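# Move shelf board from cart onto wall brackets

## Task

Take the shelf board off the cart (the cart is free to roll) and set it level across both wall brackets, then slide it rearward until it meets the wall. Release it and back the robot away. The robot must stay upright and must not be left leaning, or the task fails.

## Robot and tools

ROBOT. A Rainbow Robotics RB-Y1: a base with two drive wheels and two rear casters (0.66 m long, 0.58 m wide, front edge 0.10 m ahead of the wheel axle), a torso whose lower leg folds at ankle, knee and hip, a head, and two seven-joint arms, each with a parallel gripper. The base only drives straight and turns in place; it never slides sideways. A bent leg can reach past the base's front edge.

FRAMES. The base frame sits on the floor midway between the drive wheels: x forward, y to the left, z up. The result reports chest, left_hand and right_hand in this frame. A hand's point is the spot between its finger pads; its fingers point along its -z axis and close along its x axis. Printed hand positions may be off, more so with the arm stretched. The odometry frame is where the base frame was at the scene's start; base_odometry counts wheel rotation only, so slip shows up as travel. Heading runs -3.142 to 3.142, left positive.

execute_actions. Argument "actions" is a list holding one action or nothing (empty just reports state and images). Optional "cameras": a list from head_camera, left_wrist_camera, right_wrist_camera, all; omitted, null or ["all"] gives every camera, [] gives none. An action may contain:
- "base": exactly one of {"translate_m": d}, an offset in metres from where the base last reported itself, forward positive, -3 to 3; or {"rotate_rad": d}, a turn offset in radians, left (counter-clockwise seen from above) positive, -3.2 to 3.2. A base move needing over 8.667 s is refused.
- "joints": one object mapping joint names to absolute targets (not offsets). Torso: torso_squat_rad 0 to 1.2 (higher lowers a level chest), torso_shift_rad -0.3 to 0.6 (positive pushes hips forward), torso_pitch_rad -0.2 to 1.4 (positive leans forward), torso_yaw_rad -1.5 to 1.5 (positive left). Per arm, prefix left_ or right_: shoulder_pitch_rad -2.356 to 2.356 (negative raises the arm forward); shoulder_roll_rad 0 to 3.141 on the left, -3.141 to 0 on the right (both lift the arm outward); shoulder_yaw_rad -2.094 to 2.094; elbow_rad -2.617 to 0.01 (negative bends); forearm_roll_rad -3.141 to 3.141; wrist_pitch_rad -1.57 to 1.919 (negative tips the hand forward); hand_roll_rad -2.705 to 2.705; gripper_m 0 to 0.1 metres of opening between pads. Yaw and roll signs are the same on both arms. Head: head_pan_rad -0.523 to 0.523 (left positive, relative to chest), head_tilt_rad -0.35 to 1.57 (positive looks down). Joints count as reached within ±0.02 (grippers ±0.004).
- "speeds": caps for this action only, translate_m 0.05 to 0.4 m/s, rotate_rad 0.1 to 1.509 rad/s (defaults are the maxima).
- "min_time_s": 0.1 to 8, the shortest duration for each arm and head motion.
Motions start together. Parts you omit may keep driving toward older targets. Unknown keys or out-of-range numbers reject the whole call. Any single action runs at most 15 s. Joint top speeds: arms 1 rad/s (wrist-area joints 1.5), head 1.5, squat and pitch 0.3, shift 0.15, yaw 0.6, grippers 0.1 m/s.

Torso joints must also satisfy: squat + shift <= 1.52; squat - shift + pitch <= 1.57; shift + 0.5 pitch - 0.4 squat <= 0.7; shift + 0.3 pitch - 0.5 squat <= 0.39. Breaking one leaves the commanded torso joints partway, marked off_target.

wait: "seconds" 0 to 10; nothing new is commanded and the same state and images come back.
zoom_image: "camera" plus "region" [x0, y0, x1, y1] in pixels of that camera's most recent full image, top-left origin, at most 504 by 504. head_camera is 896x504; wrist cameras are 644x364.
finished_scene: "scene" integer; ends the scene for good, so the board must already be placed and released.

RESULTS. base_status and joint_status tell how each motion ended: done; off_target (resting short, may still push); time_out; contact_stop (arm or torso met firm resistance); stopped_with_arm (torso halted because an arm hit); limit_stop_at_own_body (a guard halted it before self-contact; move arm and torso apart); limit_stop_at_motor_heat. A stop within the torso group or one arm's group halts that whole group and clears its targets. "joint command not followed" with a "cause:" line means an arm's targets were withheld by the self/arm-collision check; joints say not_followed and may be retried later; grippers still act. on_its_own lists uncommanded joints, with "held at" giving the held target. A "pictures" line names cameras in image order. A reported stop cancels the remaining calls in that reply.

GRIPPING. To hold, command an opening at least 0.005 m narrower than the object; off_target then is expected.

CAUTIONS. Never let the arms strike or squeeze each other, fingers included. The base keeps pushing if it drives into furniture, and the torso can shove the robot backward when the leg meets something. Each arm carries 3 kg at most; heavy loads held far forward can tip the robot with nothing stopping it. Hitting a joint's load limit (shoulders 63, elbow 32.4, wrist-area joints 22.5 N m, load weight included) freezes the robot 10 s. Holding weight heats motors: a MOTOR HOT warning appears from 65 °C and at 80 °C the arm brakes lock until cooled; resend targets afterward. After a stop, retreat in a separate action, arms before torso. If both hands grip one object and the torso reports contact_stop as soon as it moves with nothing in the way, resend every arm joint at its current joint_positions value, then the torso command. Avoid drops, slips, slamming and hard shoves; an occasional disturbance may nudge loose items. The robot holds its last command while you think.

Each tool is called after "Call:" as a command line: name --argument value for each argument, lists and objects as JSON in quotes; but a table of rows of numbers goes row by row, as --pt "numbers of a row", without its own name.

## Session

Call:
execute_actions --actions '[]'

Scene clock: 0.00 s.
base_odometry: x=+0.000 y=+0.000 heading=+0.000 (m, m, rad; odometry frame)
base_status: not commanded
joint_positions: torso_squat_rad=+0.350 torso_shift_rad=+0.000 torso_pitch_rad=+0.000 torso_yaw_rad=-0.001 left_shoulder_pitch_rad=-0.007 left_shoulder_roll_rad=-0.001 left_shoulder_yaw_rad=-0.032 left_elbow_rad=-0.286 left_forearm_roll_rad=+0.038 left_wrist_pitch_rad=-0.016 left_hand_roll_rad=-0.041 left_gripper_m=+0.100 right_shoulder_pitch_rad=+0.024 right_shoulder_roll_rad=-0.042 right_shoulder_yaw_rad=+0.034 right_elbow_rad=-0.150 right_forearm_roll_rad=+0.049 right_wrist_pitch_rad=-0.016 right_hand_roll_rad=+0.033 right_gripper_m=+0.099 head_pan_rad=+0.000 head_tilt_rad=+0.400
joint_status: not commanded
chest: x=-0.2280 y=+0.0001 z=+1.2475 quat_wxyz=(+1.000, +0.000, +0.000, +0.000) (m; base frame)
left_hand: x=-0.0811 y=+0.2145 z=+0.5779 quat_wxyz=(+0.988, -0.003, -0.154, -0.018) (m; base frame)
right_hand: x=-0.1688 y=-0.2498 z=+0.5655 quat_wxyz=(+0.996, -0.022, -0.071, +0.055) (m; base frame)
pictures: head_camera, left_wrist_camera, right_wrist_camera
camera_calibration (this result's frames):
head_camera: T_world_to_cam=[[0.0404993, -0.998657, -0.0322966, 0.0505514], [-0.382176, 0.0143828, -0.923978, 1.31508], [0.923202, 0.0497635, -0.38108, 0.689505], [0, 0, 0, 1]] pos_world=[-0.136009, -0.00274312, 1.47949]
left_wrist_camera: T_world_to_cam=[[0.945426, -0.0408788, 0.323264, -0.103836], [-0.232669, -0.779246, 0.581929, -0.157916], [0.228113, -0.625384, -0.74623, 0.669596], [0, 0, 0, 1]] pos_world=[-0.0913168, 0.291454, 0.625135]
right_wrist_camera: T_world_to_cam=[[-0.978394, -0.16356, -0.126464, -0.140743], [-0.206655, 0.792059, 0.574401, -0.131195], [0.0062176, 0.588125, -0.808746, 0.686884], [0, 0, 0, 1]] pos_world=[-0.169085, -0.32308, 0.613074]
Images, in order (width x height): head_camera 896x504, left_wrist_camera 644x364, right_wrist_camera 644x364.

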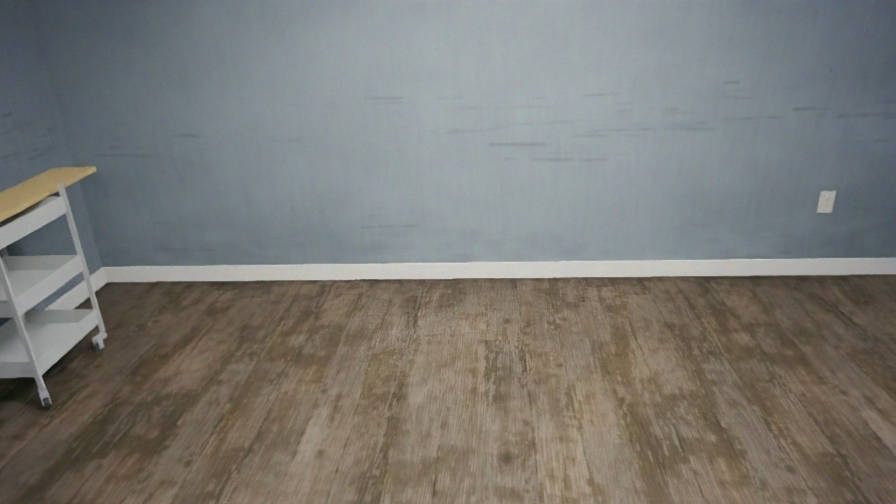

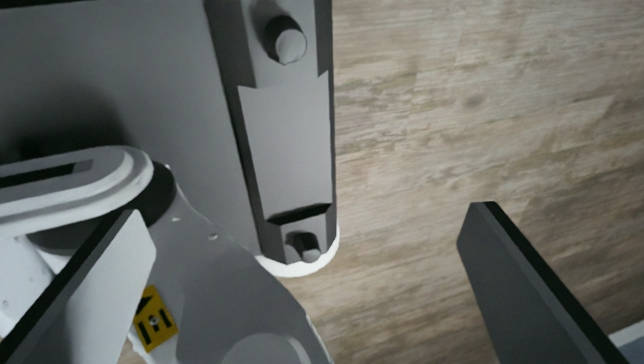

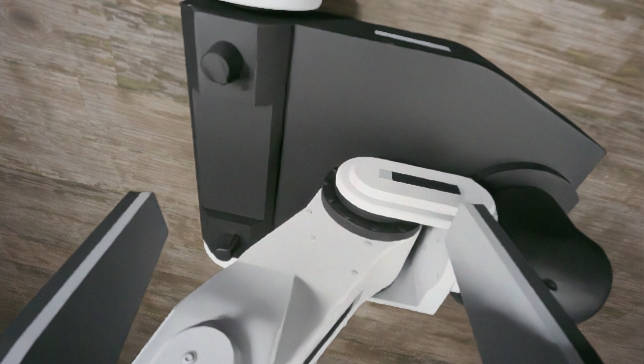

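Call:
execute_actions --actions '[{"joints":{"head_pan_rad":0.52,"torso_yaw_rad":0.5,"head_tilt_rad":0.4,"left_shoulder_pitch_rad":0,"left_shoulder_roll_rad":0.02,"left_shoulder_yaw_rad":0.2,"left_elbow_rad":-1.25,"left_forearm_roll_rad":0,"left_wrist_pitch_rad":-0.32,"left_hand_roll_rad":0,"right_shoulder_pitch_rad":0,"right_shoulder_roll_rad":-0.02,"right_shoulder_yaw_rad":-0.2,"right_elbow_rad":-1.25,"right_forearm_roll_rad":0,"right_wrist_pitch_rad":-0.32,"right_hand_roll_rad":0}}]' --cameras '["head_camera"]'

Scene clock: 7.77 s.
base_odometry: x=+0.000 y=+0.000 heading=+0.000 (m, m, rad; odometry frame)
base_status: not commanded
joint_positions: torso_squat_rad=+0.350 torso_shift_rad=+0.000 torso_pitch_rad=+0.000 torso_yaw_rad=+0.500 left_shoulder_pitch_rad=+0.000 left_shoulder_roll_rad=+0.020 left_shoulder_yaw_rad=+0.200 left_elbow_rad=-1.250 left_forearm_roll_rad=+0.000 left_wrist_pitch_rad=-0.320 left_hand_roll_rad=+0.000 left_gripper_m=+0.100 right_shoulder_pitch_rad=+0.000 right_shoulder_roll_rad=-0.020 right_shoulder_yaw_rad=-0.200 right_elbow_rad=-1.250 right_forearm_roll_rad=+0.000 right_wrist_pitch_rad=-0.320 right_hand_roll_rad=+0.000 right_gripper_m=+0.099 head_pan_rad=+0.520 head_tilt_rad=+0.400
joint_status: all done
chest: x=-0.2280 y=+0.0001 z=+1.2475 quat_wxyz=(+0.969, +0.000, +0.000, +0.247) (m; base frame)
left_hand: x=+0.0411 y=+0.5186 z=+0.9432 quat_wxyz=(+0.666, +0.249, -0.663, +0.236) (m; base frame)
right_hand: x=+0.3538 y=-0.0534 z=+0.9433 quat_wxyz=(+0.697, +0.099, -0.701, +0.113) (m; base frame)
pictures: head_camera
camera_calibration (this result's frames):
head_camera: T_world_to_cam=[[0.872704, -0.487146, -0.0328016, 0.230089], [-0.212577, -0.318625, -0.923737, 1.3525], [0.439544, 0.813122, -0.381621, 0.58316], [0, 0, 0, 1]] pos_world=[-0.169614, 0.0688456, 1.47945]
Images, in order (width x height): head_camera 896x504.

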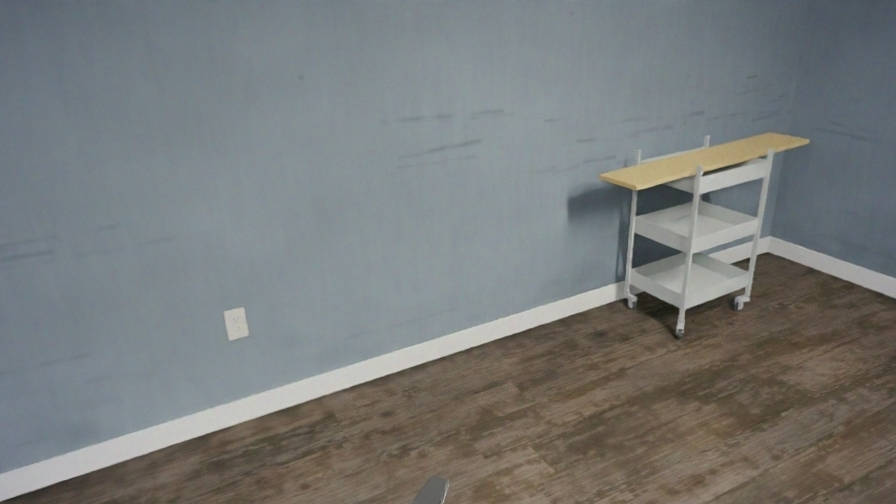

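Call:
execute_actions --actions '[{"base":{"rotate_rad":0.406},"joints":{"torso_yaw_rad":1.1,"head_tilt_rad":0.3}}]' --cameras '["head_camera"]'

Call:
execute_actions --actions '[{"base":{"translate_m":2.35},"joints":{"torso_yaw_rad":0,"torso_squat_rad":0.85,"head_pan_rad":0,"head_tilt_rad":0.6}}]' --cameras '[]'

Call:
execute_actions --actions '[{"base":{"rotate_rad":1.21}}]'

Scene clock: 28.70 s.
base_odometry: x=+0.000 y=+0.000 heading=+0.406 (m, m, rad; odometry frame)
base_status: done
joint_positions: torso_squat_rad=+0.350 torso_shift_rad=+0.000 torso_pitch_rad=+0.000 torso_yaw_rad=+1.100 left_shoulder_pitch_rad=+0.000 left_shoulder_roll_rad=+0.020 left_shoulder_yaw_rad=+0.200 left_elbow_rad=-1.250 left_forearm_roll_rad=+0.000 left_wrist_pitch_rad=-0.320 left_hand_roll_rad=+0.000 left_gripper_m=+0.100 right_shoulder_pitch_rad=+0.000 right_shoulder_roll_rad=-0.020 right_shoulder_yaw_rad=-0.200 right_elbow_rad=-1.250 right_forearm_roll_rad=+0.000 right_wrist_pitch_rad=-0.320 right_hand_roll_rad=+0.000 right_gripper_m=+0.099 head_pan_rad=+0.520 head_tilt_rad=+0.300
joint_status: all done
chest: x=-0.2280 y=+0.0001 z=+1.2475 quat_wxyz=(+0.853, +0.000, +0.000, +0.523) (m; base frame)
left_hand: x=-0.2988 y=+0.5800 z=+0.9432 quat_wxyz=(+0.566, +0.434, -0.559, +0.422) (m; base frame)
right_hand: x=+0.2824 y=+0.2843 z=+0.9431 quat_wxyz=(+0.633, +0.302, -0.641, +0.313) (m; base frame)
pictures: head_camera
camera_calibration (this result's frames):
head_camera: T_world_to_cam=[[0.99518, 0.0937652, -0.0287175, 0.251946], [-0.000412093, -0.288842, -0.957377, 1.44775], [-0.0980634, 0.952774, -0.287411, 0.32361], [0, 0, 0, 1]] pos_world=[-0.218401, 0.0862194, 1.48628]
Images, in order (width x height): head_camera 896x504.

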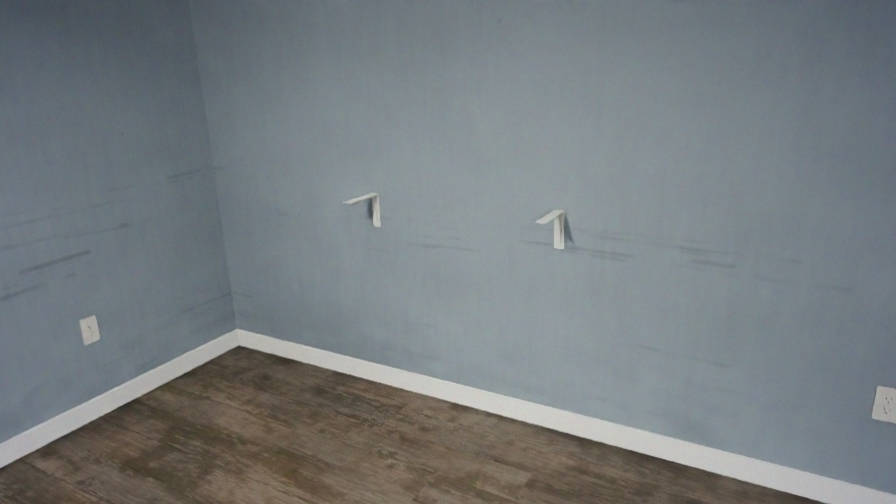

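Scene clock: 36.07 s.
base_odometry: x=+2.159 y=+0.928 heading=+0.406 (m, m, rad; odometry frame)
base_status: done
joint_positions: torso_squat_rad=+0.850 torso_shift_rad=+0.000 torso_pitch_rad=+0.000 torso_yaw_rad=+0.000 left_shoulder_pitch_rad=+0.000 left_shoulder_roll_rad=+0.020 left_shoulder_yaw_rad=+0.200 left_elbow_rad=-1.250 left_forearm_roll_rad=+0.000 left_wrist_pitch_rad=-0.320 left_hand_roll_rad=+0.000 left_gripper_m=+0.100 right_shoulder_pitch_rad=+0.000 right_shoulder_roll_rad=-0.020 right_shoulder_yaw_rad=-0.200 right_elbow_rad=-1.250 right_forearm_roll_rad=+0.000 right_wrist_pitch_rad=-0.320 right_hand_roll_rad=+0.000 right_gripper_m=+0.099 head_pan_rad=+0.000 head_tilt_rad=+0.600
joint_status: all done
chest: x=-0.2280 y=+0.0001 z=+1.0519 quat_wxyz=(+1.000, +0.000, +0.000, +0.000) (m; base frame)
left_hand: x=+0.2569 y=+0.3260 z=+0.7475 quat_wxyz=(+0.703, +0.077, -0.704, +0.064) (m; base frame)
right_hand: x=+0.2568 y=-0.3260 z=+0.7476 quat_wxyz=(+0.703, -0.078, -0.704, -0.063) (m; base frame)
pictures: none
No camera images: the call's "cameras" was empty. Leave "cameras" out to get every camera's image.

Scene clock: 39.50 s.
base_odometry: x=+2.159 y=+0.928 heading=+1.615 (m, m, rad; odometry frame)
base_status: done
joint_positions: torso_squat_rad=+0.850 torso_shift_rad=+0.000 torso_pitch_rad=+0.000 torso_yaw_rad=+0.000 left_shoulder_pitch_rad=+0.000 left_shoulder_roll_rad=+0.020 left_shoulder_yaw_rad=+0.200 left_elbow_rad=-1.250 left_forearm_roll_rad=+0.000 left_wrist_pitch_rad=-0.320 left_hand_roll_rad=+0.000 left_gripper_m=+0.100 right_shoulder_pitch_rad=+0.000 right_shoulder_roll_rad=-0.020 right_shoulder_yaw_rad=-0.200 right_elbow_rad=-1.250 right_forearm_roll_rad=+0.000 right_wrist_pitch_rad=-0.320 right_hand_roll_rad=+0.000 right_gripper_m=+0.099 head_pan_rad=+0.000 head_tilt_rad=+0.600
joint_status: not commanded
chest: x=-0.2280 y=+0.0001 z=+1.0519 quat_wxyz=(+1.000, +0.000, +0.000, +0.000) (m; base frame)
left_hand: x=+0.2569 y=+0.3260 z=+0.7475 quat_wxyz=(+0.703, +0.078, -0.704, +0.064) (m; base frame)
right_hand: x=+0.2568 y=-0.3260 z=+0.7476 quat_wxyz=(+0.703, -0.078, -0.704, -0.063) (m; base frame)
pictures: head_camera, left_wrist_camera, right_wrist_camera
camera_calibration (this result's frames):
head_camera: T_world_to_cam=[[0.0342183, -0.998615, -0.0399754, 0.0525344], [-0.558599, 0.0140575, -0.829319, 0.979535], [0.828732, 0.050708, -0.557344, 0.816122], [0, 0, 0, 1]] pos_world=[-0.130977, -0.00269219, 1.26931]
left_wrist_camera: T_world_to_cam=[[-0.0182345, -0.0292656, 0.999405, -0.735369], [-0.448023, -0.893362, -0.0343347, 0.462138], [0.893836, -0.448383, 0.00317835, -0.000166118], [0, 0, 0, 1]] pos_world=[0.193788, 0.391262, 0.750799]
right_wrist_camera: T_world_to_cam=[[-0.0201877, -0.0687202, -0.997432, 0.722201], [-0.459424, 0.886706, -0.0517929, 0.476513], [0.887987, 0.457199, -0.0494723, 0.03956], [0, 0, 0, 1]] pos_world=[0.198373, -0.390984, 0.746983]
Images, in order (width x height): head_camera 896x504, left_wrist_camera 644x364, right_wrist_camera 644x364.

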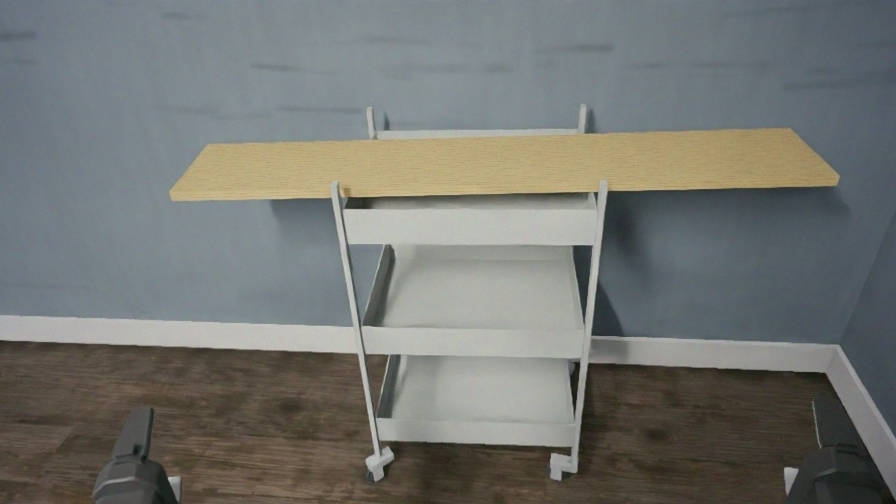

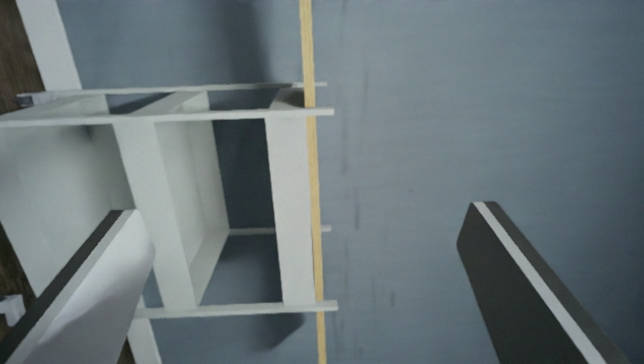

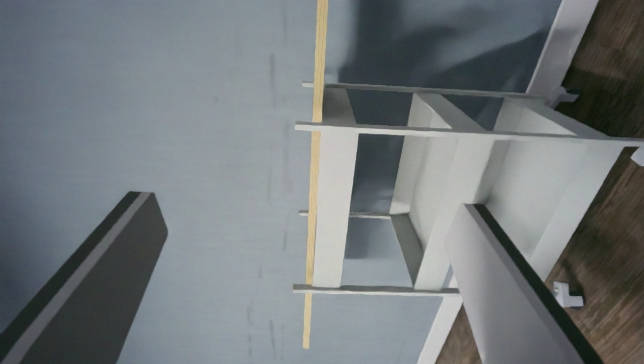

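Call:
execute_actions --actions '[{"base":{"translate_m":0.48},"joints":{"torso_squat_rad":0.93,"left_elbow_rad":-1.4,"right_elbow_rad":-1.4,"left_wrist_pitch_rad":-0.17,"right_wrist_pitch_rad":-0.17,"head_tilt_rad":0.95}}]'

Scene clock: 64.70 s.
base_odometry: x=+2.137 y=+1.407 heading=+1.616 (m, m, rad; odometry frame)
base_status: done
joint_positions: torso_squat_rad=+0.930 torso_shift_rad=+0.000 torso_pitch_rad=+0.000 torso_yaw_rad=+0.000 left_shoulder_pitch_rad=+0.000 left_shoulder_roll_rad=+0.020 left_shoulder_yaw_rad=+0.200 left_elbow_rad=-1.400 left_forearm_roll_rad=+0.000 left_wrist_pitch_rad=-0.170 left_hand_roll_rad=+0.000 left_gripper_m=+0.100 right_shoulder_pitch_rad=+0.000 right_shoulder_roll_rad=-0.020 right_shoulder_yaw_rad=-0.200 right_elbow_rad=-1.400 right_forearm_roll_rad=+0.000 right_wrist_pitch_rad=-0.170 right_hand_roll_rad=+0.000 right_gripper_m=+0.099 head_pan_rad=+0.000 head_tilt_rad=+0.950
joint_status: all done
chest: x=-0.2279 y=+0.0001 z=+1.0084 quat_wxyz=(+1.000, +0.000, +0.000, +0.000) (m; base frame)
left_hand: x=+0.2705 y=+0.3280 z=+0.7402 quat_wxyz=(+0.703, +0.078, -0.704, +0.064) (m; base frame)
right_hand: x=+0.2704 y=-0.3280 z=+0.7402 quat_wxyz=(+0.703, -0.078, -0.704, -0.063) (m; base frame)
pictures: head_camera, left_wrist_camera, right_wrist_camera
camera_calibration (this result's frames):
head_camera: T_world_to_cam=[[0.0183293, -0.998617, -0.0492785, 0.0587677], [-0.80912, 0.0141387, -0.587473, 0.599636], [0.587357, 0.0506402, -0.807742, 1.04477], [0, 0, 0, 1]] pos_world=[-0.129553, -0.0026991, 1.19907]
left_wrist_camera: T_world_to_cam=[[-0.0182422, -0.0292688, 0.999405, -0.727679], [-0.448031, -0.893358, -0.034341, 0.469794], [0.893832, -0.448391, 0.00318345, -0.011376], [0, 0, 0, 1]] pos_world=[0.207376, 0.393295, 0.743416]
right_wrist_camera: T_world_to_cam=[[-0.020225, -0.0687137, -0.997431, 0.714964], [-0.459428, 0.886705, -0.0517698, 0.484147], [0.887985, 0.457201, -0.0495026, 0.0280609], [0, 0, 0, 1]] pos_world=[0.211973, -0.392997, 0.739581]
Images, in order (width x height): head_camera 896x504, left_wrist_camera 644x364, right_wrist_camera 644x364.

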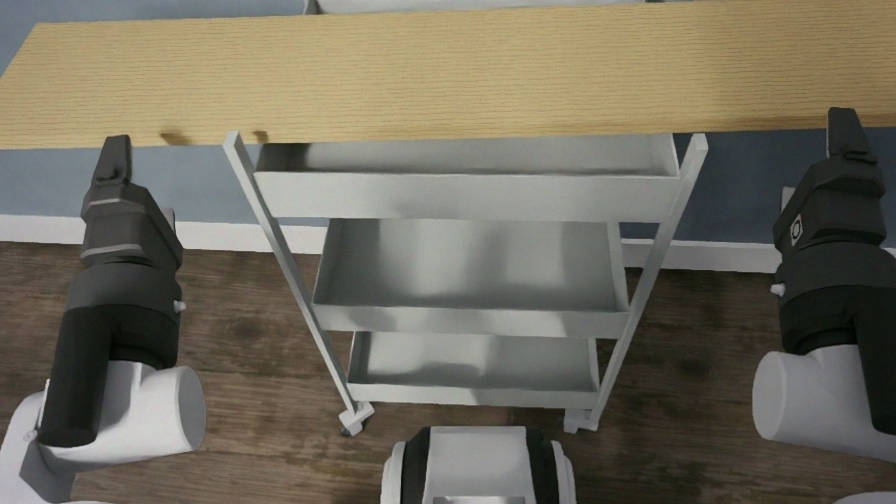

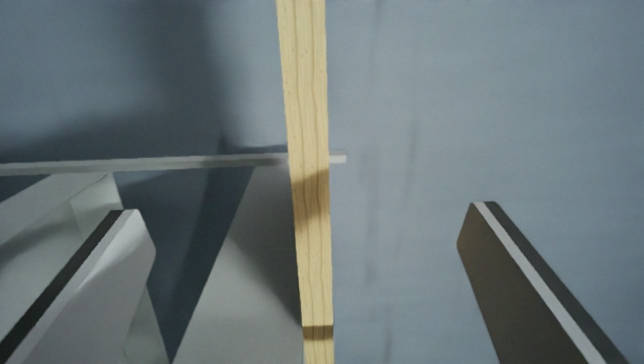

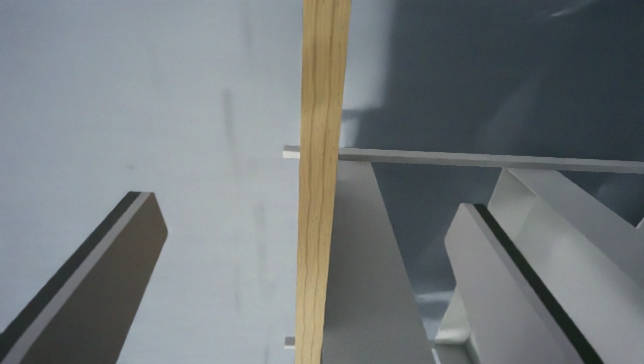

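Call:
execute_actions --actions '[{"base":{"translate_m":0.093},"speeds":{"translate_m":0.1},"joints":{"torso_squat_rad":0.94,"left_shoulder_yaw_rad":0.225,"right_shoulder_yaw_rad":-0.17,"head_tilt_rad":1.0}}]'

Scene clock: 75.37 s.
base_odometry: x=+2.133 y=+1.500 heading=+1.616 (m, m, rad; odometry frame)
base_status: done
joint_positions: torso_squat_rad=+0.940 torso_shift_rad=+0.000 torso_pitch_rad=+0.000 torso_yaw_rad=+0.000 left_shoulder_pitch_rad=+0.000 left_shoulder_roll_rad=+0.020 left_shoulder_yaw_rad=+0.225 left_elbow_rad=-1.400 left_forearm_roll_rad=+0.000 left_wrist_pitch_rad=-0.170 left_hand_roll_rad=+0.000 left_gripper_m=+0.100 right_shoulder_pitch_rad=+0.000 right_shoulder_roll_rad=-0.020 right_shoulder_yaw_rad=-0.170 right_elbow_rad=-1.400 right_forearm_roll_rad=+0.000 right_wrist_pitch_rad=-0.170 right_hand_roll_rad=+0.000 right_gripper_m=+0.099 head_pan_rad=+0.000 head_tilt_rad=+1.000
joint_status: all done
chest: x=-0.2280 y=+0.0001 z=+1.0028 quat_wxyz=(+1.000, +0.000, +0.000, +0.000) (m; base frame)
left_hand: x=+0.2678 y=+0.3404 z=+0.7348 quat_wxyz=(+0.702, +0.086, -0.703, +0.072) (m; base frame)
right_hand: x=+0.2732 y=-0.3131 z=+0.7343 quat_wxyz=(+0.704, -0.067, -0.705, -0.053) (m; base frame)
pictures: head_camera, left_wrist_camera, right_wrist_camera
camera_calibration (this result's frames):
head_camera: T_world_to_cam=[[0.0158782, -0.998617, -0.0501145, 0.0590092], [-0.83744, 0.0141024, -0.546348, 0.540997], [0.546299, 0.0506429, -0.836058, 1.06585], [0, 0, 0, 1]] pos_world=[-0.130157, -0.0026794, 1.18964]
left_wrist_camera: T_world_to_cam=[[-0.0180062, -0.029742, 0.999395, -0.721878], [-0.425596, -0.904253, -0.0345785, 0.477364], [0.904734, -0.425961, 0.00362404, -0.0142459], [0, 0, 0, 1]] pos_world=[0.203055, 0.40412, 0.738]
right_wrist_camera: T_world_to_cam=[[-0.0187043, -0.0692741, -0.997422, 0.709563], [-0.485757, 0.872576, -0.0514939, 0.474421], [0.873893, 0.483542, -0.0499713, 0.0308895], [0, 0, 0, 1]] pos_world=[0.216731, -0.37975, 0.733708]
Images, in order (width x height): head_camera 896x504, left_wrist_camera 644x364, right_wrist_camera 644x364.

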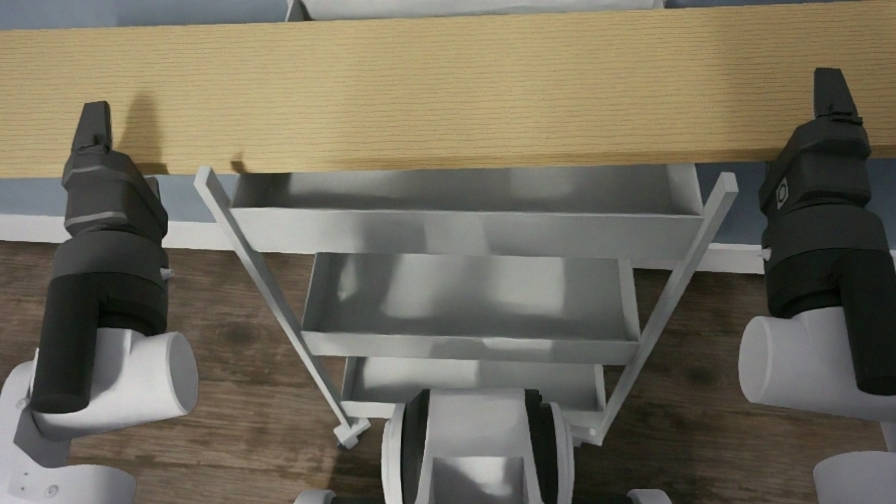

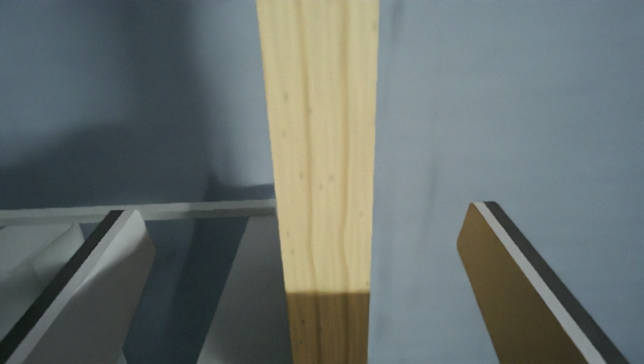

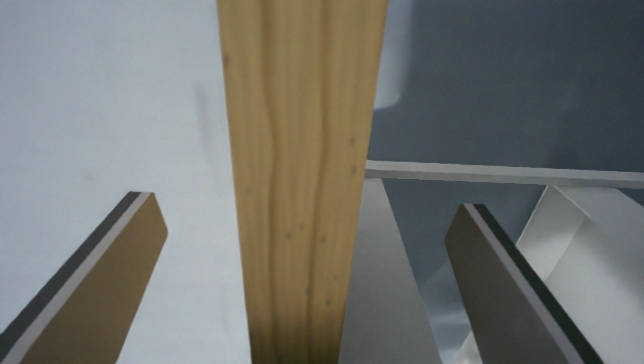

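Call:
execute_actions --actions '[{"base":{"translate_m":0.009},"speeds":{"translate_m":0.05},"joints":{"torso_yaw_rad":-0.015,"torso_squat_rad":0.937}}]' --cameras '[]'

Call:
execute_actions --actions '[{"joints":{"left_gripper_m":0.005,"right_gripper_m":0.005}}]' --cameras '[]'

Call:
execute_actions --actions '[{"joints":{"torso_squat_rad":0.76,"head_tilt_rad":0.85}}]'

Scene clock: 82.43 s.
base_odometry: x=+2.133 y=+1.509 heading=+1.616 (m, m, rad; odometry frame)
base_status: done
joint_positions: torso_squat_rad=+0.937 torso_shift_rad=+0.000 torso_pitch_rad=+0.000 torso_yaw_rad=-0.015 left_shoulder_pitch_rad=+0.000 left_shoulder_roll_rad=+0.020 left_shoulder_yaw_rad=+0.225 left_elbow_rad=-1.400 left_forearm_roll_rad=+0.000 left_wrist_pitch_rad=-0.170 left_hand_roll_rad=+0.000 left_gripper_m=+0.100 right_shoulder_pitch_rad=+0.000 right_shoulder_roll_rad=-0.020 right_shoulder_yaw_rad=-0.170 right_elbow_rad=-1.400 right_forearm_roll_rad=+0.000 right_wrist_pitch_rad=-0.170 right_hand_roll_rad=+0.000 right_gripper_m=+0.099 head_pan_rad=+0.000 head_tilt_rad=+1.000
joint_status: all done
chest: x=-0.2279 y=+0.0001 z=+1.0045 quat_wxyz=(+1.000, +0.000, +0.000, -0.008) (m; base frame)
left_hand: x=+0.2728 y=+0.3330 z=+0.7364 quat_wxyz=(+0.703, +0.081, -0.704, +0.067) (m; base frame)
right_hand: x=+0.2685 y=-0.3205 z=+0.7360 quat_wxyz=(+0.704, -0.073, -0.704, -0.058) (m; base frame)
pictures: none
No camera images: the call's "cameras" was empty. Leave "cameras" out to get every camera's image.

Scene clock: 83.87 s.
base_odometry: x=+2.133 y=+1.509 heading=+1.616 (m, m, rad; odometry frame)
base_status: not commanded
joint_positions: torso_squat_rad=+0.937 torso_shift_rad=+0.000 torso_pitch_rad=+0.000 torso_yaw_rad=-0.015 left_shoulder_pitch_rad=-0.002 left_shoulder_roll_rad=+0.020 left_shoulder_yaw_rad=+0.225 left_elbow_rad=-1.403 left_forearm_roll_rad=+0.000 left_wrist_pitch_rad=-0.171 left_hand_roll_rad=+0.000 left_gripper_m=+0.019 right_shoulder_pitch_rad=+0.000 right_shoulder_roll_rad=-0.020 right_shoulder_yaw_rad=-0.170 right_elbow_rad=-1.400 right_forearm_roll_rad=+0.000 right_wrist_pitch_rad=-0.170 right_hand_roll_rad=+0.000 right_gripper_m=+0.017 head_pan_rad=+0.000 head_tilt_rad=+1.000
joint_status: left_gripper_m off_target (ended at +0.019, target +0.005); right_gripper_m off_target (ended at +0.017, target +0.005)
chest: x=-0.2282 y=+0.0000 z=+1.0045 quat_wxyz=(+1.000, +0.000, +0.000, -0.008) (m; base frame)
left_hand: x=+0.2735 y=+0.3329 z=+0.7390 quat_wxyz=(+0.701, +0.081, -0.706, +0.067) (m; base frame)
right_hand: x=+0.2684 y=-0.3205 z=+0.7364 quat_wxyz=(+0.704, -0.072, -0.705, -0.058) (m; base frame)
pictures: none
No camera images: the call's "cameras" was empty. Leave "cameras" out to get every camera's image.

Scene clock: 85.23 s.
base_odometry: x=+2.133 y=+1.509 heading=+1.616 (m, m, rad; odometry frame)
base_status: not commanded
joint_positions: torso_squat_rad=+0.760 torso_shift_rad=+0.000 torso_pitch_rad=+0.001 torso_yaw_rad=-0.015 left_shoulder_pitch_rad=+0.001 left_shoulder_roll_rad=+0.020 left_shoulder_yaw_rad=+0.225 left_elbow_rad=-1.399 left_forearm_roll_rad=+0.000 left_wrist_pitch_rad=-0.170 left_hand_roll_rad=+0.000 left_gripper_m=+0.019 right_shoulder_pitch_rad=+0.002 right_shoulder_roll_rad=-0.020 right_shoulder_yaw_rad=-0.170 right_elbow_rad=-1.398 right_forearm_roll_rad=+0.000 right_wrist_pitch_rad=-0.169 right_hand_roll_rad=+0.000 right_gripper_m=+0.017 head_pan_rad=+0.000 head_tilt_rad=+0.850
joint_status: all done
chest: x=-0.2275 y=+0.0000 z=+1.0974 quat_wxyz=(+1.000, +0.000, +0.001, -0.008) (m; base frame)
left_hand: x=+0.2726 y=+0.3331 z=+0.8279 quat_wxyz=(+0.704, +0.081, -0.703, +0.068) (m; base frame)
right_hand: x=+0.2679 y=-0.3208 z=+0.8264 quat_wxyz=(+0.706, -0.073, -0.702, -0.058) (m; base frame)
pictures: head_camera, left_wrist_camera, right_wrist_camera
camera_calibration (this result's frames):
head_camera: T_world_to_cam=[[0.00820824, -0.998847, -0.0473092, 0.0581171], [-0.746719, 0.0253443, -0.664656, 0.765282], [0.665089, 0.0407823, -0.74565, 1.05169], [0, 0, 0, 1]] pos_world=[-0.128492, -0.00423576, 1.29559]
left_wrist_camera: T_world_to_cam=[[-0.0153433, -0.0285698, 0.999474, -0.816282], [-0.438711, -0.898044, -0.0324052, 0.475714], [0.898497, -0.438977, 0.00124508, -0.0140875], [0, 0, 0, 1]] pos_world=[0.208834, 0.397707, 0.831285]
right_wrist_camera: T_world_to_cam=[[-0.0252934, -0.0681351, -0.997355, 0.802874], [-0.472398, 0.88007, -0.0481424, 0.479391], [0.881022, 0.469931, -0.0544468, 0.0412838], [0, 0, 0, 1]] pos_world=[0.210399, -0.386594, 0.826077]
Images, in order (width x height): head_camera 896x504, left_wrist_camera 644x364, right_wrist_camera 644x364.

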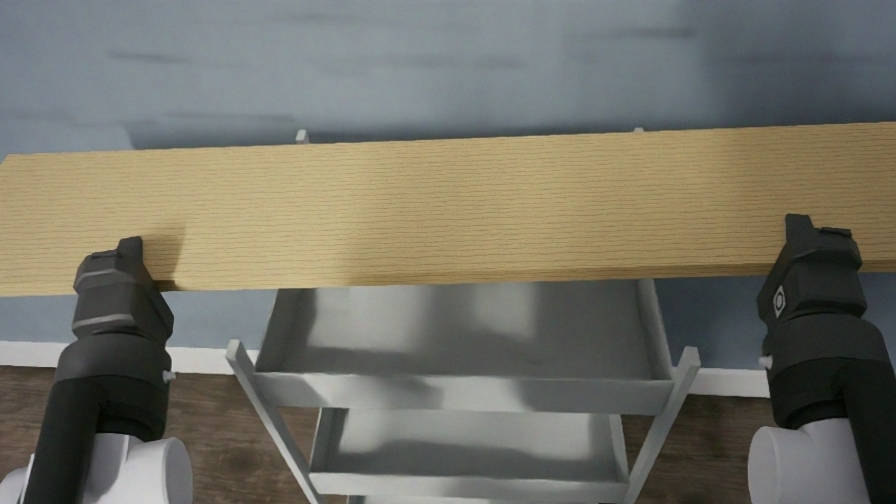

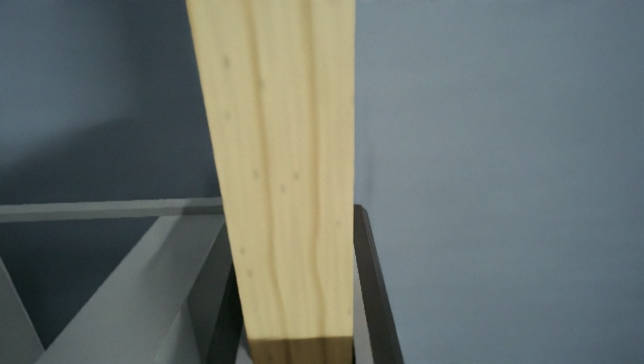

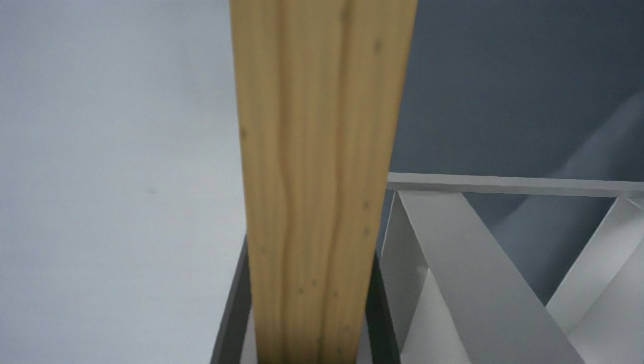

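Call:
execute_actions --actions '[{"base":{"translate_m":-0.55},"joints":{"torso_squat_rad":0.2,"head_tilt_rad":0.6}}]' --cameras '[]'

Call:
execute_actions --actions '[{"base":{"rotate_rad":1.466},"joints":{"torso_yaw_rad":0},"speeds":{"rotate_rad":0.85}}]' --cameras '["head_camera"]'

Call:
execute_actions --actions '[{"base":{"translate_m":2.9}}]' --cameras '[]'

Call:
execute_actions --actions '[{"base":{"translate_m":0.72}}]' --cameras '[]'

Call:
execute_actions --actions '[{"base":{"rotate_rad":-1.528},"speeds":{"rotate_rad":0.85}}]' --cameras '["head_camera"]'

Scene clock: 106.97 s.
base_odometry: x=+2.158 y=+0.960 heading=+1.617 (m, m, rad; odometry frame)
base_status: done
joint_positions: torso_squat_rad=+0.200 torso_shift_rad=+0.000 torso_pitch_rad=+0.001 torso_yaw_rad=-0.015 left_shoulder_pitch_rad=+0.001 left_shoulder_roll_rad=+0.020 left_shoulder_yaw_rad=+0.225 left_elbow_rad=-1.399 left_forearm_roll_rad=+0.000 left_wrist_pitch_rad=-0.169 left_hand_roll_rad=+0.000 left_gripper_m=+0.019 right_shoulder_pitch_rad=+0.002 right_shoulder_roll_rad=-0.020 right_shoulder_yaw_rad=-0.170 right_elbow_rad=-1.398 right_forearm_roll_rad=+0.000 right_wrist_pitch_rad=-0.169 right_hand_roll_rad=+0.000 right_gripper_m=+0.017 head_pan_rad=+0.000 head_tilt_rad=+0.600
joint_status: all done
chest: x=-0.2276 y=+0.0000 z=+1.2760 quat_wxyz=(+1.000, +0.000, +0.001, -0.008) (m; base frame)
left_hand: x=+0.2725 y=+0.3331 z=+1.0065 quat_wxyz=(+0.704, +0.081, -0.703, +0.068) (m; base frame)
right_hand: x=+0.2678 y=-0.3208 z=+1.0050 quat_wxyz=(+0.706, -0.073, -0.702, -0.059) (m; base frame)
pictures: none
No camera images: the call's "cameras" was empty. Leave "cameras" out to get every camera's image.

Scene clock: 110.73 s.
base_odometry: x=+2.158 y=+0.960 heading=+3.082 (m, m, rad; odometry frame)
base_status: done
joint_positions: torso_squat_rad=+0.200 torso_shift_rad=+0.000 torso_pitch_rad=+0.001 torso_yaw_rad=+0.000 left_shoulder_pitch_rad=+0.001 left_shoulder_roll_rad=+0.020 left_shoulder_yaw_rad=+0.225 left_elbow_rad=-1.399 left_forearm_roll_rad=+0.000 left_wrist_pitch_rad=-0.169 left_hand_roll_rad=+0.000 left_gripper_m=+0.019 right_shoulder_pitch_rad=+0.002 right_shoulder_roll_rad=-0.020 right_shoulder_yaw_rad=-0.170 right_elbow_rad=-1.398 right_forearm_roll_rad=+0.000 right_wrist_pitch_rad=-0.169 right_hand_roll_rad=+0.000 right_gripper_m=+0.017 head_pan_rad=+0.000 head_tilt_rad=+0.600
joint_status: all done
chest: x=-0.2276 y=+0.0001 z=+1.2760 quat_wxyz=(+1.000, +0.000, +0.001, +0.000) (m; base frame)
left_hand: x=+0.2675 y=+0.3405 z=+1.0065 quat_wxyz=(+0.703, +0.086, -0.702, +0.073) (m; base frame)
right_hand: x=+0.2725 y=-0.3133 z=+1.0050 quat_wxyz=(+0.706, -0.067, -0.703, -0.053) (m; base frame)
pictures: head_camera
camera_calibration (this result's frames):
head_camera: T_world_to_cam=[[0.0342328, -0.998612, -0.0400287, 0.0615322], [-0.559208, 0.0140564, -0.828908, 1.16488], [0.828321, 0.0507602, -0.55795, 0.941403], [0, 0, 0, 1]] pos_world=[-0.130482, -0.002713, 1.4933]
Images, in order (width x height): head_camera 896x504.

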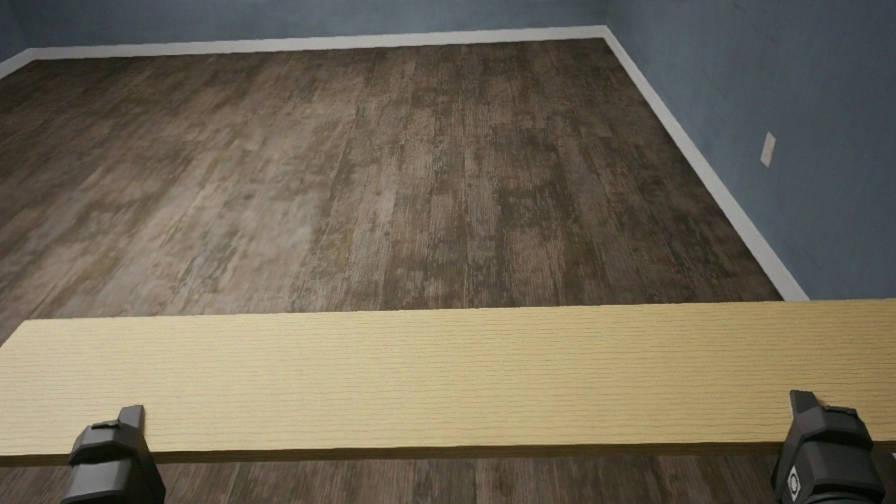

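Scene clock: 119.53 s.
base_odometry: x=-0.737 y=+1.131 heading=+3.083 (m, m, rad; odometry frame)
base_status: done
joint_positions: torso_squat_rad=+0.200 torso_shift_rad=+0.000 torso_pitch_rad=+0.001 torso_yaw_rad=+0.000 left_shoulder_pitch_rad=+0.001 left_shoulder_roll_rad=+0.020 left_shoulder_yaw_rad=+0.225 left_elbow_rad=-1.399 left_forearm_roll_rad=+0.000 left_wrist_pitch_rad=-0.169 left_hand_roll_rad=+0.000 left_gripper_m=+0.019 right_shoulder_pitch_rad=+0.002 right_shoulder_roll_rad=-0.020 right_shoulder_yaw_rad=-0.170 right_elbow_rad=-1.398 right_forearm_roll_rad=+0.000 right_wrist_pitch_rad=-0.169 right_hand_roll_rad=+0.000 right_gripper_m=+0.017 head_pan_rad=+0.000 head_tilt_rad=+0.600
joint_status: not commanded
chest: x=-0.2275 y=+0.0001 z=+1.2760 quat_wxyz=(+1.000, +0.000, +0.001, +0.000) (m; base frame)
left_hand: x=+0.2675 y=+0.3405 z=+1.0064 quat_wxyz=(+0.703, +0.086, -0.702, +0.073) (m; base frame)
right_hand: x=+0.2726 y=-0.3133 z=+1.0049 quat_wxyz=(+0.706, -0.067, -0.703, -0.053) (m; base frame)
pictures: none
No camera images: the call's "cameras" was empty. Leave "cameras" out to get every camera's image.

Scene clock: 122.90 s.
base_odometry: x=-1.456 y=+1.173 heading=+3.083 (m, m, rad; odometry frame)
base_status: done
joint_positions: torso_squat_rad=+0.200 torso_shift_rad=+0.000 torso_pitch_rad=+0.001 torso_yaw_rad=+0.000 left_shoulder_pitch_rad=+0.001 left_shoulder_roll_rad=+0.020 left_shoulder_yaw_rad=+0.225 left_elbow_rad=-1.399 left_forearm_roll_rad=+0.000 left_wrist_pitch_rad=-0.169 left_hand_roll_rad=+0.000 left_gripper_m=+0.019 right_shoulder_pitch_rad=+0.002 right_shoulder_roll_rad=-0.020 right_shoulder_yaw_rad=-0.170 right_elbow_rad=-1.398 right_forearm_roll_rad=+0.000 right_wrist_pitch_rad=-0.169 right_hand_roll_rad=+0.000 right_gripper_m=+0.017 head_pan_rad=+0.000 head_tilt_rad=+0.600
joint_status: not commanded
chest: x=-0.2275 y=+0.0001 z=+1.2760 quat_wxyz=(+1.000, +0.000, +0.001, +0.000) (m; base frame)
left_hand: x=+0.2675 y=+0.3405 z=+1.0064 quat_wxyz=(+0.703, +0.086, -0.702, +0.073) (m; base frame)
right_hand: x=+0.2726 y=-0.3133 z=+1.0049 quat_wxyz=(+0.706, -0.067, -0.703, -0.053) (m; base frame)
pictures: none
No camera images: the call's "cameras" was empty. Leave "cameras" out to get every camera's image.

Scene clock: 126.73 s.
base_odometry: x=-1.456 y=+1.173 heading=+1.555 (m, m, rad; odometry frame)
base_status: done
joint_positions: torso_squat_rad=+0.200 torso_shift_rad=+0.000 torso_pitch_rad=+0.001 torso_yaw_rad=+0.000 left_shoulder_pitch_rad=+0.001 left_shoulder_roll_rad=+0.020 left_shoulder_yaw_rad=+0.225 left_elbow_rad=-1.399 left_forearm_roll_rad=+0.000 left_wrist_pitch_rad=-0.169 left_hand_roll_rad=+0.000 left_gripper_m=+0.019 right_shoulder_pitch_rad=+0.002 right_shoulder_roll_rad=-0.020 right_shoulder_yaw_rad=-0.170 right_elbow_rad=-1.398 right_forearm_roll_rad=+0.000 right_wrist_pitch_rad=-0.169 right_hand_roll_rad=+0.000 right_gripper_m=+0.017 head_pan_rad=+0.000 head_tilt_rad=+0.600
joint_status: not commanded
chest: x=-0.2276 y=+0.0001 z=+1.2760 quat_wxyz=(+1.000, +0.000, +0.001, +0.000) (m; base frame)
left_hand: x=+0.2675 y=+0.3405 z=+1.0064 quat_wxyz=(+0.703, +0.086, -0.702, +0.073) (m; base frame)
right_hand: x=+0.2726 y=-0.3134 z=+1.0049 quat_wxyz=(+0.706, -0.067, -0.703, -0.053) (m; base frame)
pictures: head_camera
camera_calibration (this result's frames):
head_camera: T_world_to_cam=[[0.0342282, -0.998611, -0.0400472, 0.0615402], [-0.559304, 0.0140684, -0.828843, 1.16481], [0.828256, 0.0507684, -0.558046, 0.941464], [0, 0, 0, 1]] pos_world=[-0.130397, -0.0027289, 1.49329]
Images, in order (width x height): head_camera 896x504.

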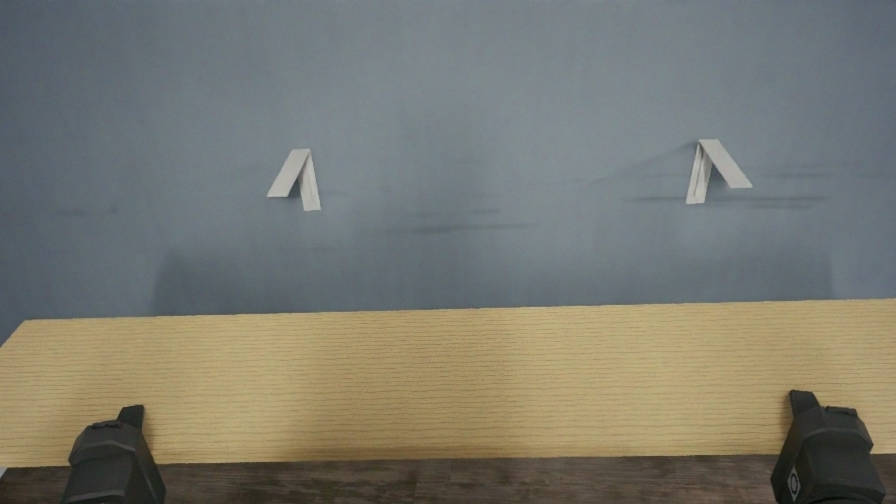

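Call:
execute_actions --actions '[{"base":{"rotate_rad":-0.115}}]' --cameras '[]'

Call:
execute_actions --actions '[{"base":{"translate_m":0.42}}]' --cameras '[]'

Call:
execute_actions --actions '[{"base":{"rotate_rad":0.115},"joints":{"head_tilt_rad":0.75}}]'

Scene clock: 147.87 s.
base_odometry: x=-1.456 y=+1.173 heading=+1.441 (m, m, rad; odometry frame)
base_status: done
joint_positions: torso_squat_rad=+0.200 torso_shift_rad=+0.000 torso_pitch_rad=+0.001 torso_yaw_rad=+0.000 left_shoulder_pitch_rad=+0.001 left_shoulder_roll_rad=+0.020 left_shoulder_yaw_rad=+0.225 left_elbow_rad=-1.399 left_forearm_roll_rad=+0.000 left_wrist_pitch_rad=-0.169 left_hand_roll_rad=+0.000 left_gripper_m=+0.019 right_shoulder_pitch_rad=+0.002 right_shoulder_roll_rad=-0.020 right_shoulder_yaw_rad=-0.170 right_elbow_rad=-1.398 right_forearm_roll_rad=+0.000 right_wrist_pitch_rad=-0.169 right_hand_roll_rad=+0.000 right_gripper_m=+0.017 head_pan_rad=+0.000 head_tilt_rad=+0.600
joint_status: not commanded
chest: x=-0.2276 y=+0.0001 z=+1.2760 quat_wxyz=(+1.000, +0.000, +0.001, +0.000) (m; base frame)
left_hand: x=+0.2675 y=+0.3405 z=+1.0064 quat_wxyz=(+0.703, +0.086, -0.702, +0.073) (m; base frame)
right_hand: x=+0.2726 y=-0.3133 z=+1.0049 quat_wxyz=(+0.706, -0.067, -0.703, -0.053) (m; base frame)
pictures: none
No camera images: the call's "cameras" was empty. Leave "cameras" out to get every camera's image.

Scene clock: 150.47 s.
base_odometry: x=-1.401 y=+1.589 heading=+1.441 (m, m, rad; odometry frame)
base_status: done
joint_positions: torso_squat_rad=+0.200 torso_shift_rad=+0.000 torso_pitch_rad=+0.001 torso_yaw_rad=+0.000 left_shoulder_pitch_rad=+0.001 left_shoulder_roll_rad=+0.020 left_shoulder_yaw_rad=+0.225 left_elbow_rad=-1.399 left_forearm_roll_rad=+0.000 left_wrist_pitch_rad=-0.169 left_hand_roll_rad=+0.000 left_gripper_m=+0.019 right_shoulder_pitch_rad=+0.002 right_shoulder_roll_rad=-0.020 right_shoulder_yaw_rad=-0.170 right_elbow_rad=-1.398 right_forearm_roll_rad=+0.000 right_wrist_pitch_rad=-0.169 right_hand_roll_rad=+0.000 right_gripper_m=+0.017 head_pan_rad=+0.000 head_tilt_rad=+0.600
joint_status: not commanded
chest: x=-0.2275 y=+0.0001 z=+1.2760 quat_wxyz=(+1.000, +0.000, +0.001, +0.000) (m; base frame)
left_hand: x=+0.2675 y=+0.3405 z=+1.0064 quat_wxyz=(+0.703, +0.086, -0.702, +0.073) (m; base frame)
right_hand: x=+0.2726 y=-0.3133 z=+1.0049 quat_wxyz=(+0.706, -0.067, -0.703, -0.053) (m; base frame)
pictures: none
No camera images: the call's "cameras" was empty. Leave "cameras" out to get every camera's image.

Scene clock: 151.77 s.
base_odometry: x=-1.401 y=+1.589 heading=+1.555 (m, m, rad; odometry frame)
base_status: done
joint_positions: torso_squat_rad=+0.200 torso_shift_rad=+0.000 torso_pitch_rad=+0.001 torso_yaw_rad=+0.000 left_shoulder_pitch_rad=+0.001 left_shoulder_roll_rad=+0.020 left_shoulder_yaw_rad=+0.225 left_elbow_rad=-1.399 left_forearm_roll_rad=+0.000 left_wrist_pitch_rad=-0.169 left_hand_roll_rad=+0.000 left_gripper_m=+0.019 right_shoulder_pitch_rad=+0.002 right_shoulder_roll_rad=-0.020 right_shoulder_yaw_rad=-0.170 right_elbow_rad=-1.398 right_forearm_roll_rad=+0.000 right_wrist_pitch_rad=-0.169 right_hand_roll_rad=+0.000 right_gripper_m=+0.017 head_pan_rad=+0.000 head_tilt_rad=+0.750
joint_status: all done
chest: x=-0.2275 y=+0.0001 z=+1.2760 quat_wxyz=(+1.000, +0.000, +0.001, +0.000) (m; base frame)
left_hand: x=+0.2675 y=+0.3405 z=+1.0064 quat_wxyz=(+0.703, +0.086, -0.702, +0.073) (m; base frame)
right_hand: x=+0.2726 y=-0.3133 z=+1.0049 quat_wxyz=(+0.706, -0.067, -0.703, -0.053) (m; base frame)
pictures: head_camera, left_wrist_camera, right_wrist_camera
camera_calibration (this result's frames):
head_camera: T_world_to_cam=[[0.0278218, -0.998614, -0.0446852, 0.0670928], [-0.676898, 0.0140728, -0.735942, 1.00357], [0.735551, 0.0507225, -0.675568, 1.09587], [0, 0, 0, 1]] pos_world=[-0.128621, -0.00270829, 1.4819]
left_wrist_camera: T_world_to_cam=[[-0.0145966, -0.0285839, 0.999485, -0.994698], [-0.425247, -0.904509, -0.0320781, 0.484175], [0.90496, -0.425496, 0.00104756, -0.0125916], [0, 0, 0, 1]] pos_world=[0.20277, 0.404151, 1.00973]
right_wrist_camera: T_world_to_cam=[[-0.024688, -0.0684476, -0.997349, 0.981194], [-0.48548, 0.872935, -0.0478917, 0.484689], [0.873899, 0.483011, -0.054781, 0.0497663], [0, 0, 0, 1]] pos_world=[0.21604, -0.379979, 1.00453]
Images, in order (width x height): head_camera 896x504, left_wrist_camera 644x364, right_wrist_camera 644x364.

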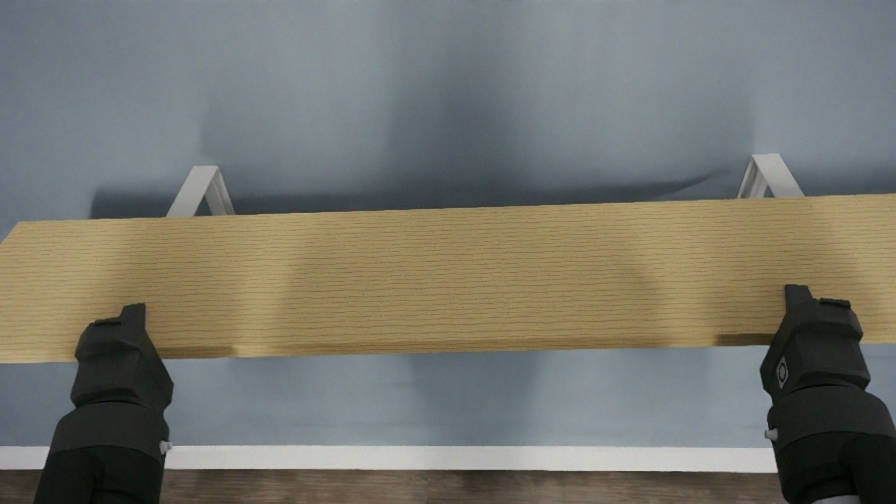

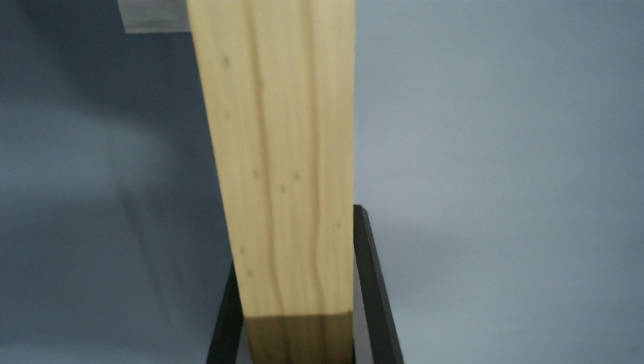

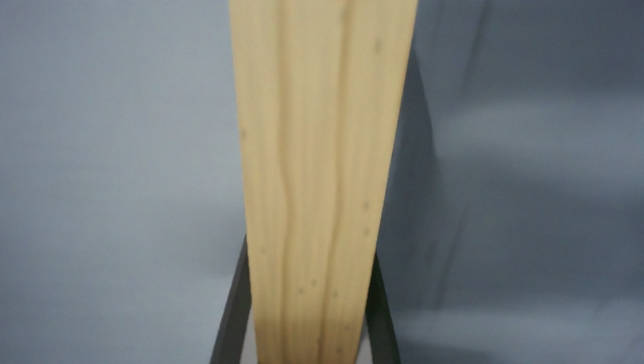

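Call:
execute_actions --actions '[{"joints":{"torso_yaw_rad":-0.022,"torso_squat_rad":0.3,"head_tilt_rad":0.8},"base":{"translate_m":0.175},"speeds":{"translate_m":0.12}}]'

Scene clock: 166.10 s.
base_odometry: x=-1.399 y=+1.764 heading=+1.556 (m, m, rad; odometry frame)
base_status: done
joint_positions: torso_squat_rad=+0.300 torso_shift_rad=+0.000 torso_pitch_rad=+0.001 torso_yaw_rad=-0.022 left_shoulder_pitch_rad=+0.001 left_shoulder_roll_rad=+0.020 left_shoulder_yaw_rad=+0.225 left_elbow_rad=-1.399 left_forearm_roll_rad=+0.000 left_wrist_pitch_rad=-0.169 left_hand_roll_rad=+0.000 left_gripper_m=+0.019 right_shoulder_pitch_rad=+0.002 right_shoulder_roll_rad=-0.020 right_shoulder_yaw_rad=-0.170 right_elbow_rad=-1.398 right_forearm_roll_rad=+0.000 right_wrist_pitch_rad=-0.169 right_hand_roll_rad=+0.000 right_gripper_m=+0.017 head_pan_rad=+0.000 head_tilt_rad=+0.800
joint_status: all done
chest: x=-0.2276 y=+0.0001 z=+1.2587 quat_wxyz=(+1.000, +0.000, +0.001, -0.011) (m; base frame)
left_hand: x=+0.2748 y=+0.3296 z=+0.9891 quat_wxyz=(+0.704, +0.078, -0.703, +0.065) (m; base frame)
right_hand: x=+0.2656 y=-0.3242 z=+0.9876 quat_wxyz=(+0.706, -0.075, -0.702, -0.061) (m; base frame)
pictures: head_camera, left_wrist_camera, right_wrist_camera
camera_calibration (this result's frames):
head_camera: T_world_to_cam=[[0.00364825, -0.998935, -0.0459907, 0.0627809], [-0.712297, 0.0296839, -0.70125, 0.932926], [0.701868, 0.0353174, -0.711431, 1.12964], [0, 0, 0, 1]] pos_world=[-0.128565, -0.00487473, 1.46076]
left_wrist_camera: T_world_to_cam=[[-0.0152875, -0.028233, 0.999484, -0.977556], [-0.444959, -0.894976, -0.0320867, 0.479126], [0.89542, -0.44522, 0.00111937, -0.014795], [0, 0, 0, 1]] pos_world=[0.211495, 0.39462, 0.992442]
right_wrist_camera: T_world_to_cam=[[-0.0260889, -0.0679207, -0.99735, 0.963613], [-0.466223, 0.883366, -0.0479627, 0.48831], [0.884282, 0.463736, -0.0547123, 0.0511322], [0, 0, 0, 1]] pos_world=[0.207586, -0.389619, 0.987278]
Images, in order (width x height): head_camera 896x504, left_wrist_camera 644x364, right_wrist_camera 644x364.

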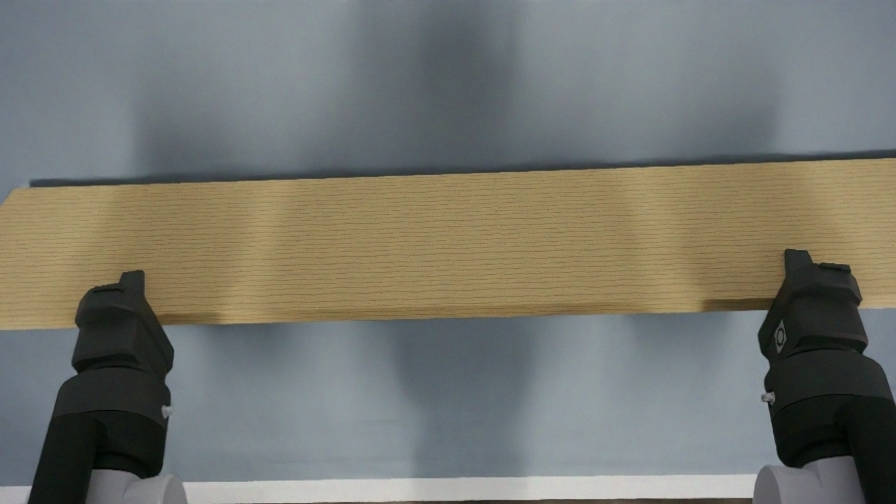

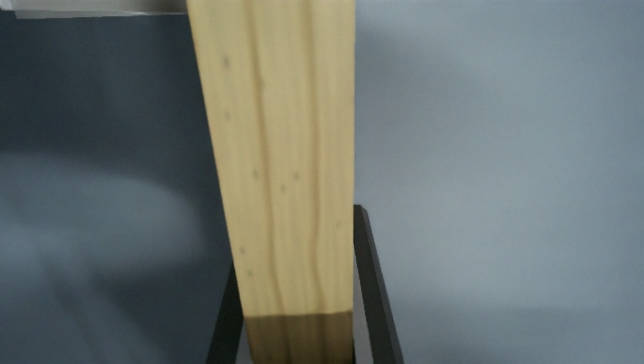

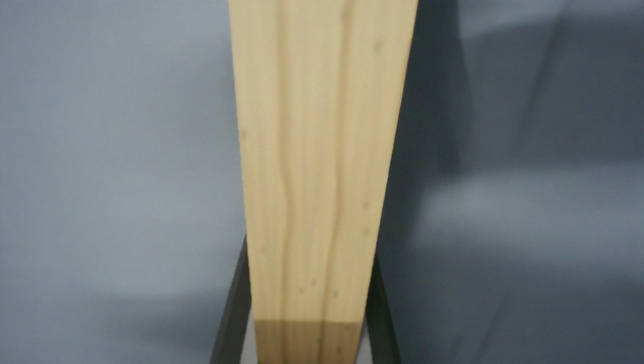

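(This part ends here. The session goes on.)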